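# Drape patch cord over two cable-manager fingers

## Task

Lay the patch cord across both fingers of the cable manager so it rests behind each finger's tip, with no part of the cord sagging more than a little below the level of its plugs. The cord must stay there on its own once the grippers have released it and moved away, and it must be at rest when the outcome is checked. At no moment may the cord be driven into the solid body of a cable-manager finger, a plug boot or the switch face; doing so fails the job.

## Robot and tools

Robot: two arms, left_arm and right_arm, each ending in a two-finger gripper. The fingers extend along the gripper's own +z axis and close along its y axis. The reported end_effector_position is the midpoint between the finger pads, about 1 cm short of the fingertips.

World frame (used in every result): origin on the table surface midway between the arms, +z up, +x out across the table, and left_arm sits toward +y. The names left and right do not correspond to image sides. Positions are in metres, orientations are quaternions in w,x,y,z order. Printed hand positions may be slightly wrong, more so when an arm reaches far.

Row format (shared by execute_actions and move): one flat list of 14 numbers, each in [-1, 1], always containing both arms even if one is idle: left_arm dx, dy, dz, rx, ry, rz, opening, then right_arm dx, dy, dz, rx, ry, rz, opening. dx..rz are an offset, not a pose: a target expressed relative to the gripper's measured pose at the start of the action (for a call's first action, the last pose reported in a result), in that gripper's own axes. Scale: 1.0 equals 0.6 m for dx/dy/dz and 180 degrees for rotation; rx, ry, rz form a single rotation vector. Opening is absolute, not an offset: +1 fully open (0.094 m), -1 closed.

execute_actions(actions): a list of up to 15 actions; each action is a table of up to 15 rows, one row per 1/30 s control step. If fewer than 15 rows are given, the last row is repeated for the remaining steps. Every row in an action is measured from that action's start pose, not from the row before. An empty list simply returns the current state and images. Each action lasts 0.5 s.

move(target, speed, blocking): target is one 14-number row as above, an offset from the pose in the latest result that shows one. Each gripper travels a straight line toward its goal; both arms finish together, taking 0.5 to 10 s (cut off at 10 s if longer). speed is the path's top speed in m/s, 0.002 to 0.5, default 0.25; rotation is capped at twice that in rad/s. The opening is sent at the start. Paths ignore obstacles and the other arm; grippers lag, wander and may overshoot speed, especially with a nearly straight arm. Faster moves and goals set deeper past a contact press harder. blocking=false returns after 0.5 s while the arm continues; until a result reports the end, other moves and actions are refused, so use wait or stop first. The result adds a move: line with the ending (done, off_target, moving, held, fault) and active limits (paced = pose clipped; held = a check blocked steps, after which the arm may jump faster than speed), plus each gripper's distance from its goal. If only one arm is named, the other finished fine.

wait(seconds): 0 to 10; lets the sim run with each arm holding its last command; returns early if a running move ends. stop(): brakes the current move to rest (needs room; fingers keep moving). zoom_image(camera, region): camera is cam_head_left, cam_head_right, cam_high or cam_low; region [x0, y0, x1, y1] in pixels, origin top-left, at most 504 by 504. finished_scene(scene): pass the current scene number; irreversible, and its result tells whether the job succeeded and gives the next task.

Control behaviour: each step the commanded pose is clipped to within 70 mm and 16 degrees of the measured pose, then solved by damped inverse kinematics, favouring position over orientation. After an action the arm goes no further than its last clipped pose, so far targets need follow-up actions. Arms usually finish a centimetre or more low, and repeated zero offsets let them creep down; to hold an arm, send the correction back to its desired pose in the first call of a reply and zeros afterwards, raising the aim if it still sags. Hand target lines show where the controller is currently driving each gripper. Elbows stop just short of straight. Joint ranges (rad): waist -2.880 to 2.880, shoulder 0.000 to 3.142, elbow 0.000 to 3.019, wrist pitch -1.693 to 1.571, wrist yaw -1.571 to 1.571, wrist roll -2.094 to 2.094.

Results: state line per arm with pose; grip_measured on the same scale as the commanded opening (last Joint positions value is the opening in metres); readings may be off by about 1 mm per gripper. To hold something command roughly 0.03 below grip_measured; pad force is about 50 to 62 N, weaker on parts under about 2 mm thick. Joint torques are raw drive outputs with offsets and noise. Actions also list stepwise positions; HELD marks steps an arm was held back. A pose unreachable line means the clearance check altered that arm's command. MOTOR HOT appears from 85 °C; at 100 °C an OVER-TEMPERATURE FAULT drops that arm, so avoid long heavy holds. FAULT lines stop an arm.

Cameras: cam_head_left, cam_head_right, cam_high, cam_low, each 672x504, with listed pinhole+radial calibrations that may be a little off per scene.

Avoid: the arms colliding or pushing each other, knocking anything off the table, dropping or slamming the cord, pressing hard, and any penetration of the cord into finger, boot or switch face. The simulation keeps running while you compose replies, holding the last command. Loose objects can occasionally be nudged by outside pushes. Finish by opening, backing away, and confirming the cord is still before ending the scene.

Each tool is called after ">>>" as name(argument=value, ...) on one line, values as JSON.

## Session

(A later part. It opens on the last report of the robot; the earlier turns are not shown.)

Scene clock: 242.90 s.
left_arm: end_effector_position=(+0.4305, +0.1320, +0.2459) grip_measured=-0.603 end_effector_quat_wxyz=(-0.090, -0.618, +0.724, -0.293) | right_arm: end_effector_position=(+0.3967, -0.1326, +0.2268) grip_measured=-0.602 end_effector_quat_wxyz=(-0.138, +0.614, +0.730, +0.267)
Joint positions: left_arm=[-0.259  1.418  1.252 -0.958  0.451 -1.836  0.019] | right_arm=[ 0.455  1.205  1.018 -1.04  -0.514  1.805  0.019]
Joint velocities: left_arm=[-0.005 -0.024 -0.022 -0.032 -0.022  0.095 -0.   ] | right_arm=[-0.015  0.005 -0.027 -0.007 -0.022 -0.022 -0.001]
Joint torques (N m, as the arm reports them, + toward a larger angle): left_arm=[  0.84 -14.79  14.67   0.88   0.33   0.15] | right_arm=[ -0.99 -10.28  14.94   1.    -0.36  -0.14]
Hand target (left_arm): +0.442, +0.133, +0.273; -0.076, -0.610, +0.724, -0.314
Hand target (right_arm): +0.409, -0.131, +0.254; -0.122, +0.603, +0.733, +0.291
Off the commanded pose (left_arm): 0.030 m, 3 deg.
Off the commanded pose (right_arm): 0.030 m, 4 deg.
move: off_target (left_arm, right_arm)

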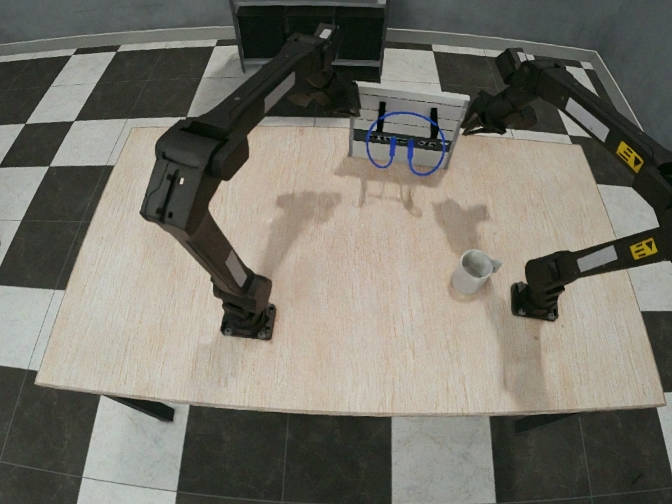

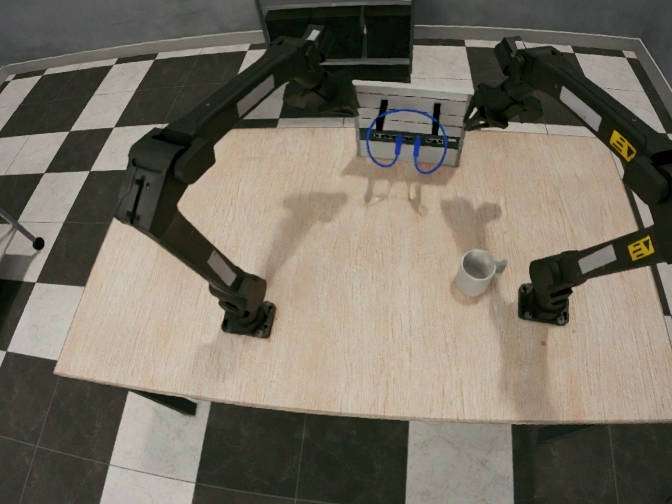

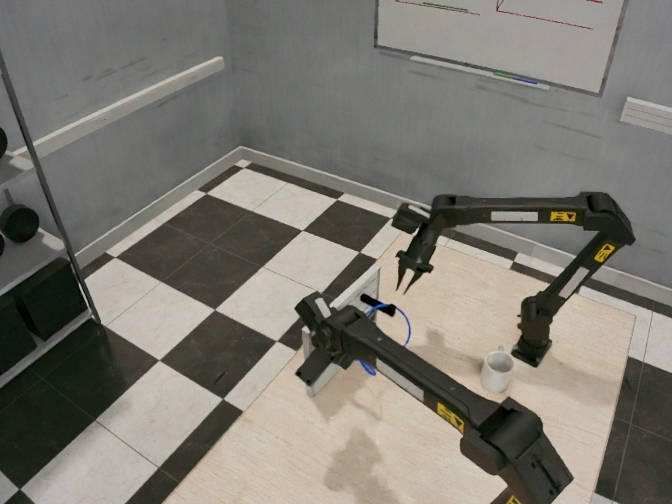

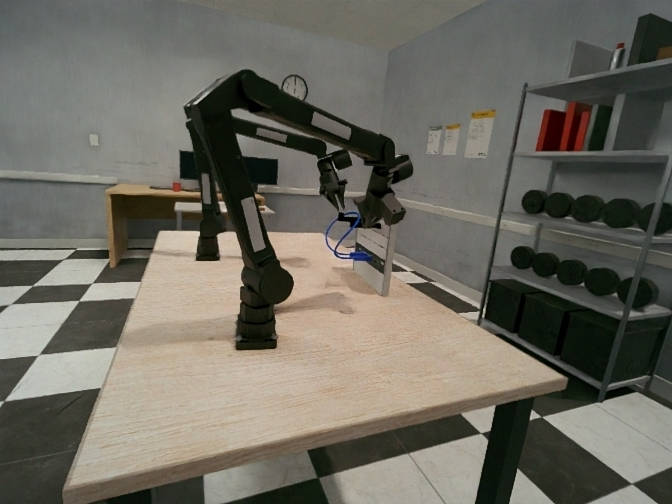

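>>> move(target=[-0.05,0.15,-0.2,0,0,0,-0.6,-0.05,-0.15,-0.2,0,0,0,-0.6])

>>> wait(seconds=10)

>>> zoom_image(camera="cam_low", region=[300,170,410,280])

>>> wait(seconds=10)

>>> zoom_image(camera="cam_low", region=[300,170,410,280])

>>> zoom_image(camera="cam_head_right", region=[320,50,490,200])

Scene clock: 256.03 s.
left_arm: end_effector_position=(+0.3273, +0.2281, +0.3098) grip_measured=-0.603 end_effector_quat_wxyz=(-0.082, -0.615, +0.724, -0.301) | right_arm: end_effector_position=(+0.2989, -0.2326, +0.2845) grip_measured=-0.602 end_effector_quat_wxyz=(-0.140, +0.620, +0.725, +0.264)
Joint positions: left_arm=[-0.073  1.084  1.136 -1.242  0.521 -1.645  0.019] | right_arm=[ 0.177  0.907  0.98  -1.469 -0.584  1.504  0.019]
Joint velocities: left_arm=[ 0.005  0.005 -0.017 -0.007  0.051 -0.037  0.001] | right_arm=[ 0.005  0.005  0.012 -0.012 -0.037  0.007  0.   ]
Joint torques (N m, as the arm reports them, + toward a larger angle): left_arm=[ 0.51 -6.71  9.29  0.76  0.38  0.14] | right_arm=[-0.97 -3.66 11.3   0.68 -0.41 -0.14]
Hand target (left_arm): +0.326, +0.230, +0.301; -0.090, -0.617, +0.725, -0.292
Hand target (right_arm): +0.302, -0.233, +0.291; -0.136, +0.615, +0.729, +0.268
Off the commanded pose (left_arm): 0.010 m, 1 deg.
Off the commanded pose (right_arm): 0.005 m, 1 deg.
move: done

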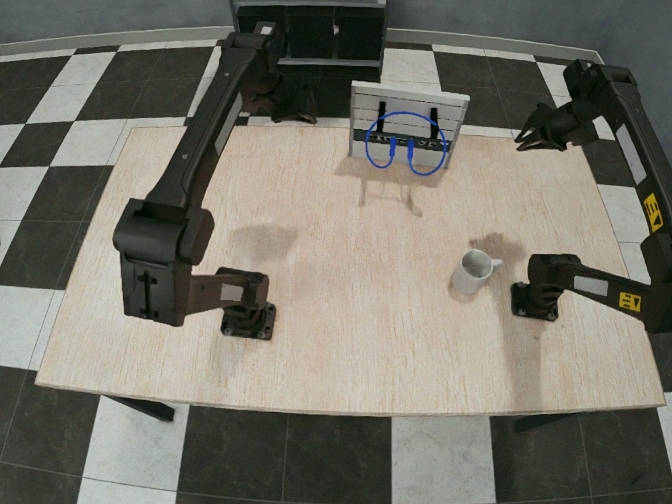

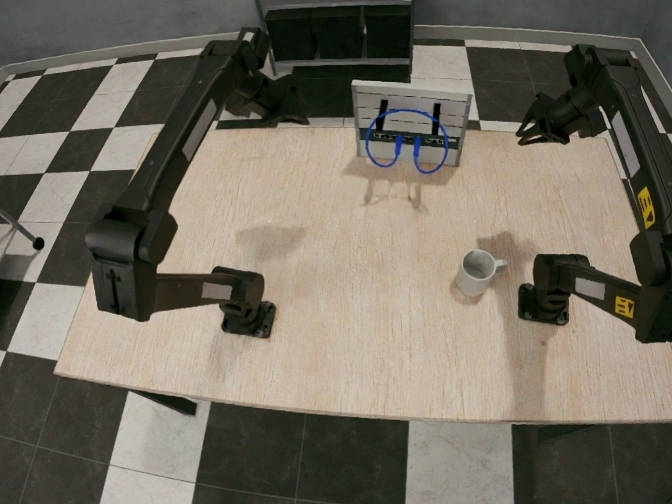

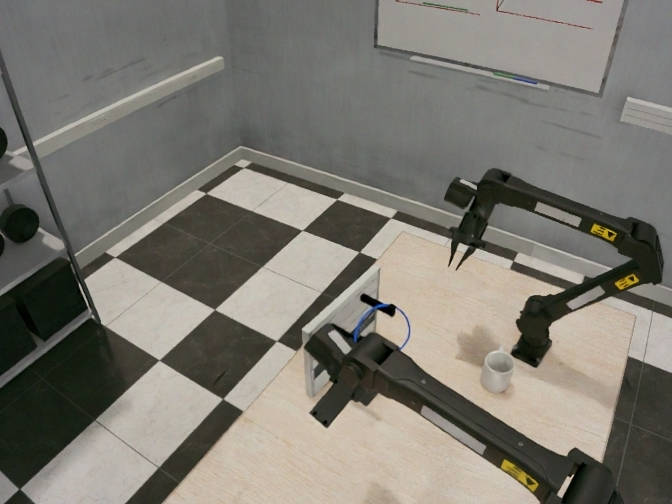

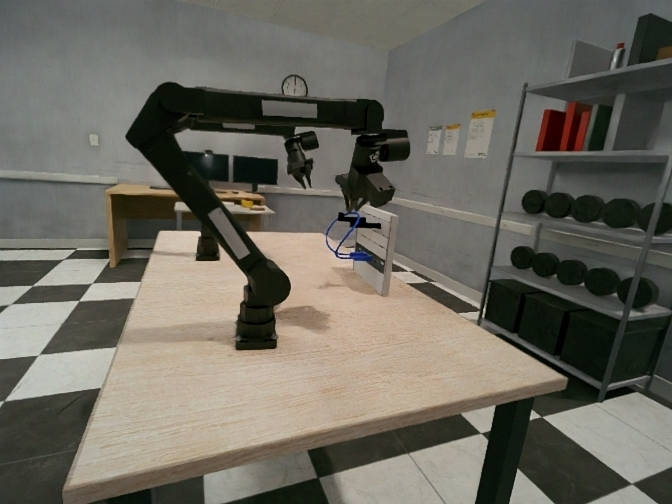

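Scene clock: 266.03 s.
left_arm: end_effector_position=(+0.3273, +0.2281, +0.3098) grip_measured=-0.603 end_effector_quat_wxyz=(-0.081, -0.615, +0.725, -0.301) | right_arm: end_effector_position=(+0.2989, -0.2326, +0.2845) grip_measured=-0.602 end_effector_quat_wxyz=(-0.139, +0.619, +0.726, +0.264)
Joint positions: left_arm=[-0.073  1.084  1.136 -1.242  0.521 -1.644  0.019] | right_arm=[ 0.177  0.907  0.98  -1.469 -0.584  1.501  0.019]
Joint velocities: left_arm=[-0.015 -0.034 -0.012  0.002 -0.037  0.022  0.001] | right_arm=[ 0.005 -0.005  0.007 -0.012 -0.037  0.022  0.001]
Joint torques (N m, as the arm reports them, + toward a larger angle): left_arm=[ 0.51 -6.7   9.29  0.76  0.38  0.15] | right_arm=[-0.91 -3.7  11.33  0.63 -0.41 -0.15]
Hand target (left_arm): +0.326, +0.230, +0.301; -0.090, -0.617, +0.725, -0.292
Hand target (right_arm): +0.302, -0.233, +0.291; -0.136, +0.615, +0.729, +0.268
Off the commanded pose (left_arm): 0.010 m, 1 deg.
Off the commanded pose (right_arm): 0.005 m, 1 deg.
wait: 10.00 s; at rest by 0.17 s

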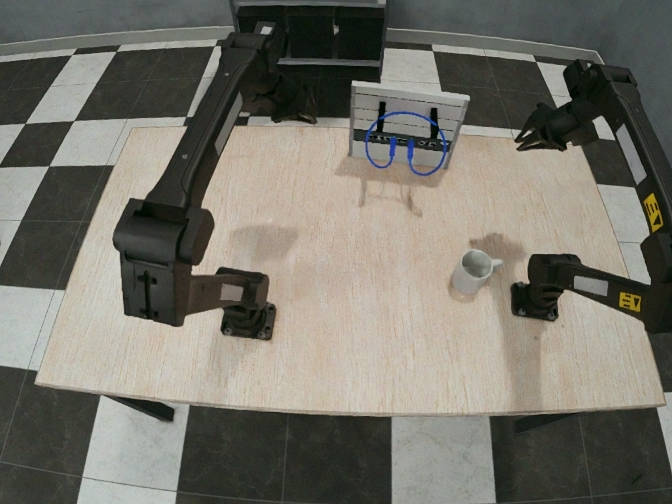

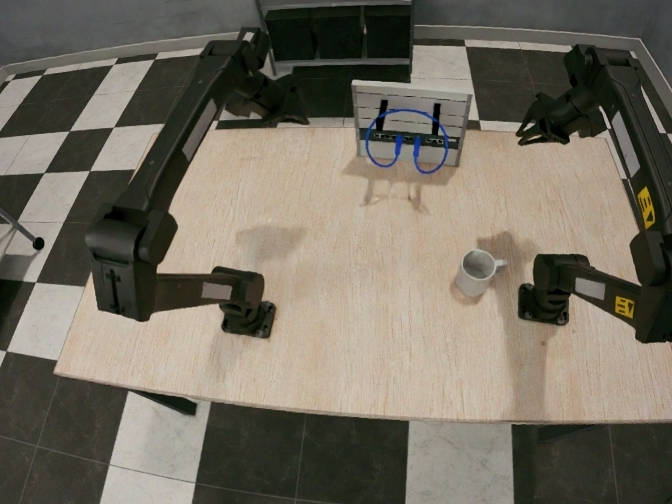

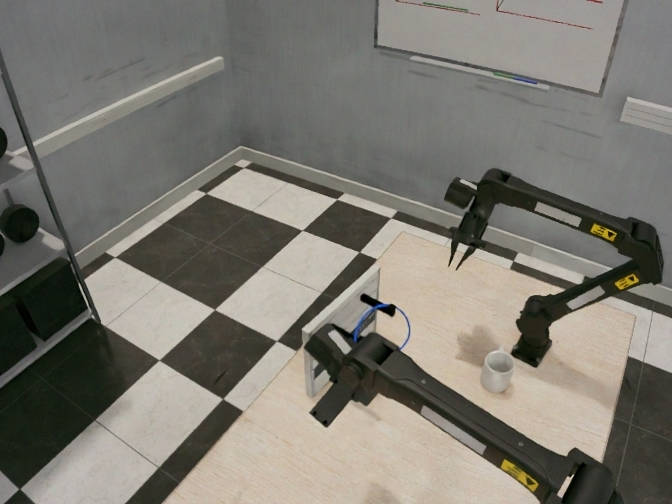

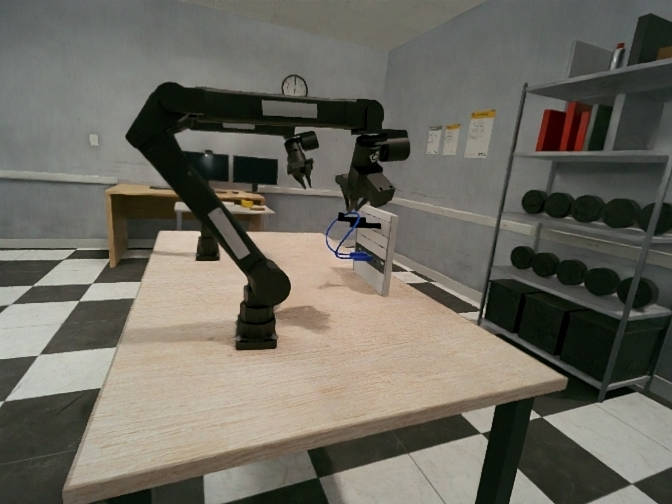

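Region (300, 170, 410, 280) of cam_low's 672x504 image, scaled by 4.582, with more detail than that image has.

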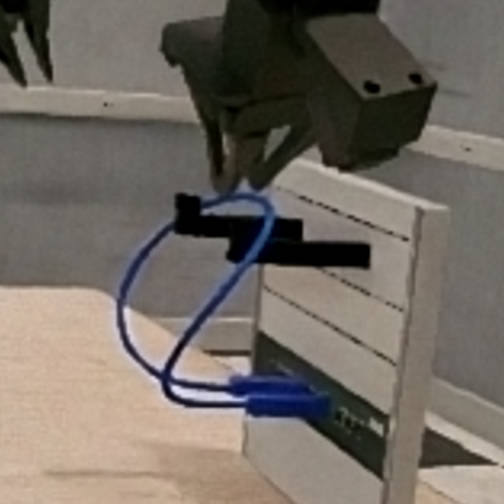

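Scene clock: 276.03 s.
left_arm: end_effector_position=(+0.3273, +0.2281, +0.3098) grip_measured=-0.603 end_effector_quat_wxyz=(-0.081, -0.615, +0.725, -0.301) | right_arm: end_effector_position=(+0.2989, -0.2326, +0.2845) grip_measured=-0.602 end_effector_quat_wxyz=(-0.139, +0.619, +0.726, +0.264)
Joint positions: left_arm=[-0.073  1.084  1.136 -1.242  0.521 -1.644  0.019] | right_arm=[ 0.177  0.907  0.98  -1.469 -0.584  1.501  0.019]
Joint velocities: left_arm=[-0.005 -0.005  0.022 -0.007 -0.037  0.022  0.001] | right_arm=[-0.005  0.005 -0.002 -0.002 -0.139 -0.007 -0.001]
Joint torques (N m, as the arm reports them, + toward a larger angle): left_arm=[ 0.47 -6.75  9.3   0.75  0.38  0.16] | right_arm=[-1.01 -3.72 11.33  0.64 -0.41 -0.15]
Hand target (left_arm): +0.326, +0.230, +0.301; -0.090, -0.617, +0.725, -0.292
Hand target (right_arm): +0.302, -0.233, +0.291; -0.136, +0.615, +0.729, +0.268
Off the commanded pose (left_arm): 0.010 m, 1 deg.
Off the commanded pose (right_arm): 0.005 m, 1 deg.
wait: 10.00 s; at rest by 0.17 s

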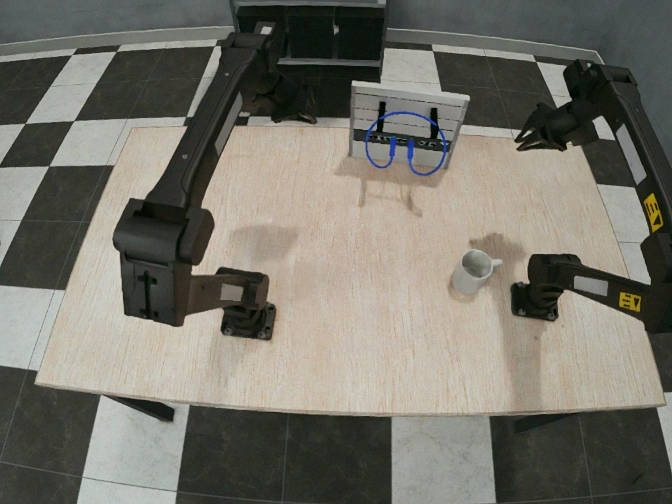

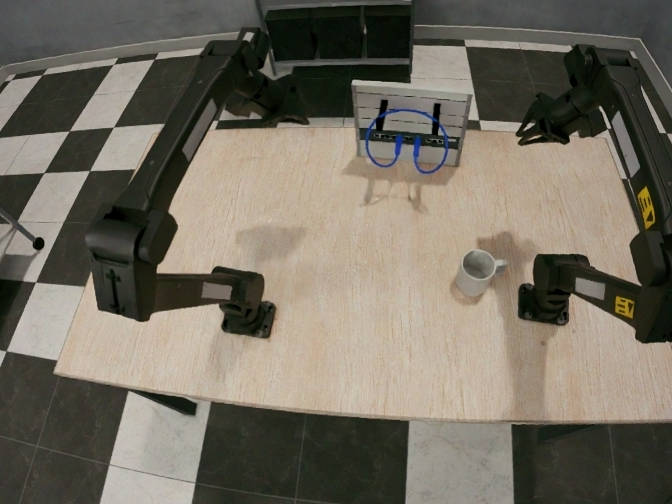

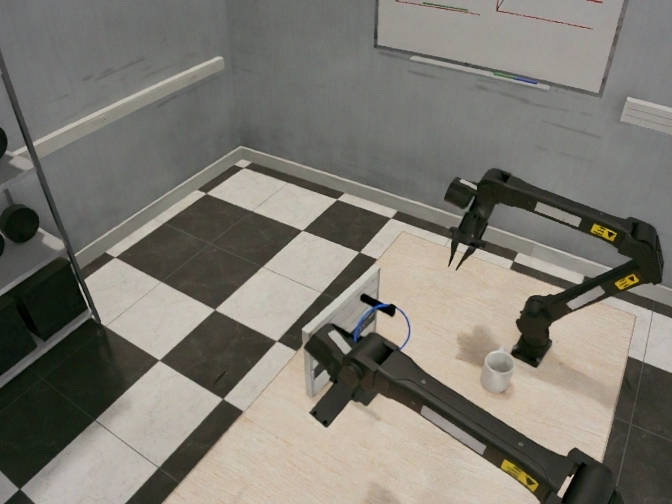

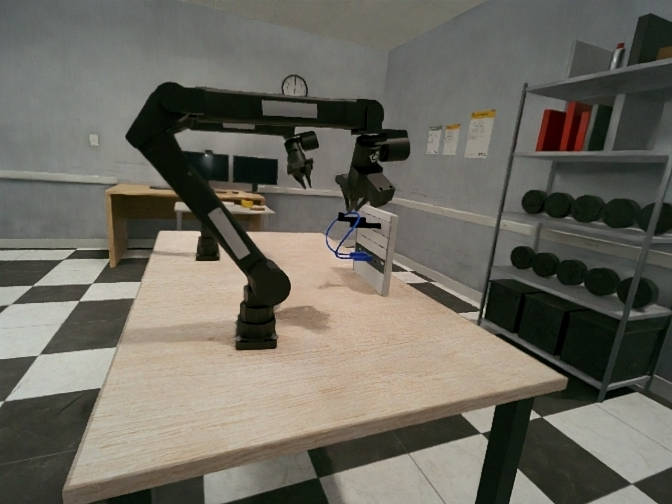

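Region (300, 170, 410, 280) of cam_low's 672x504 image, scaled by 4.582, with more detail than that image has.

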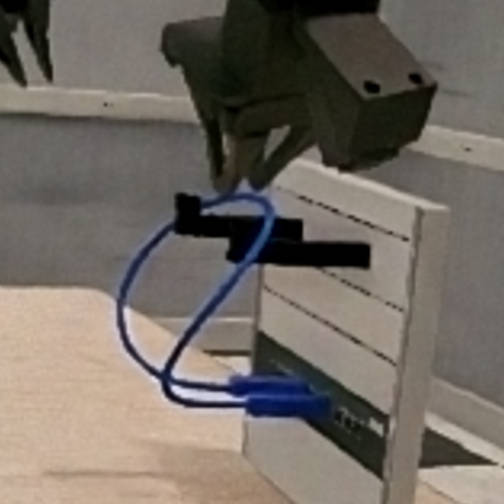

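Region (320, 50, 490, 200) of cam_head_right's 672x504 image, scaled by 2.965, with more detail than that image has; it fills the top 445 rows of this view, and the rest is white.

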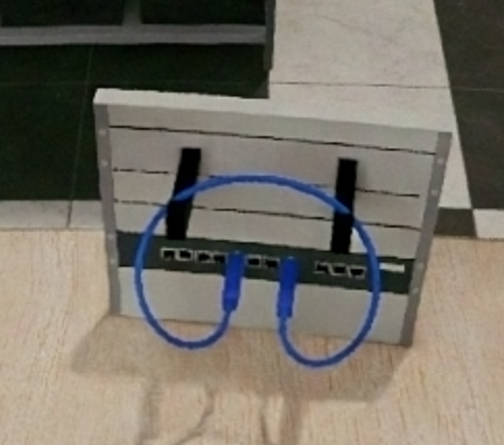

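>>> finished_scene(scene=2)

The scene is finished: the task was done.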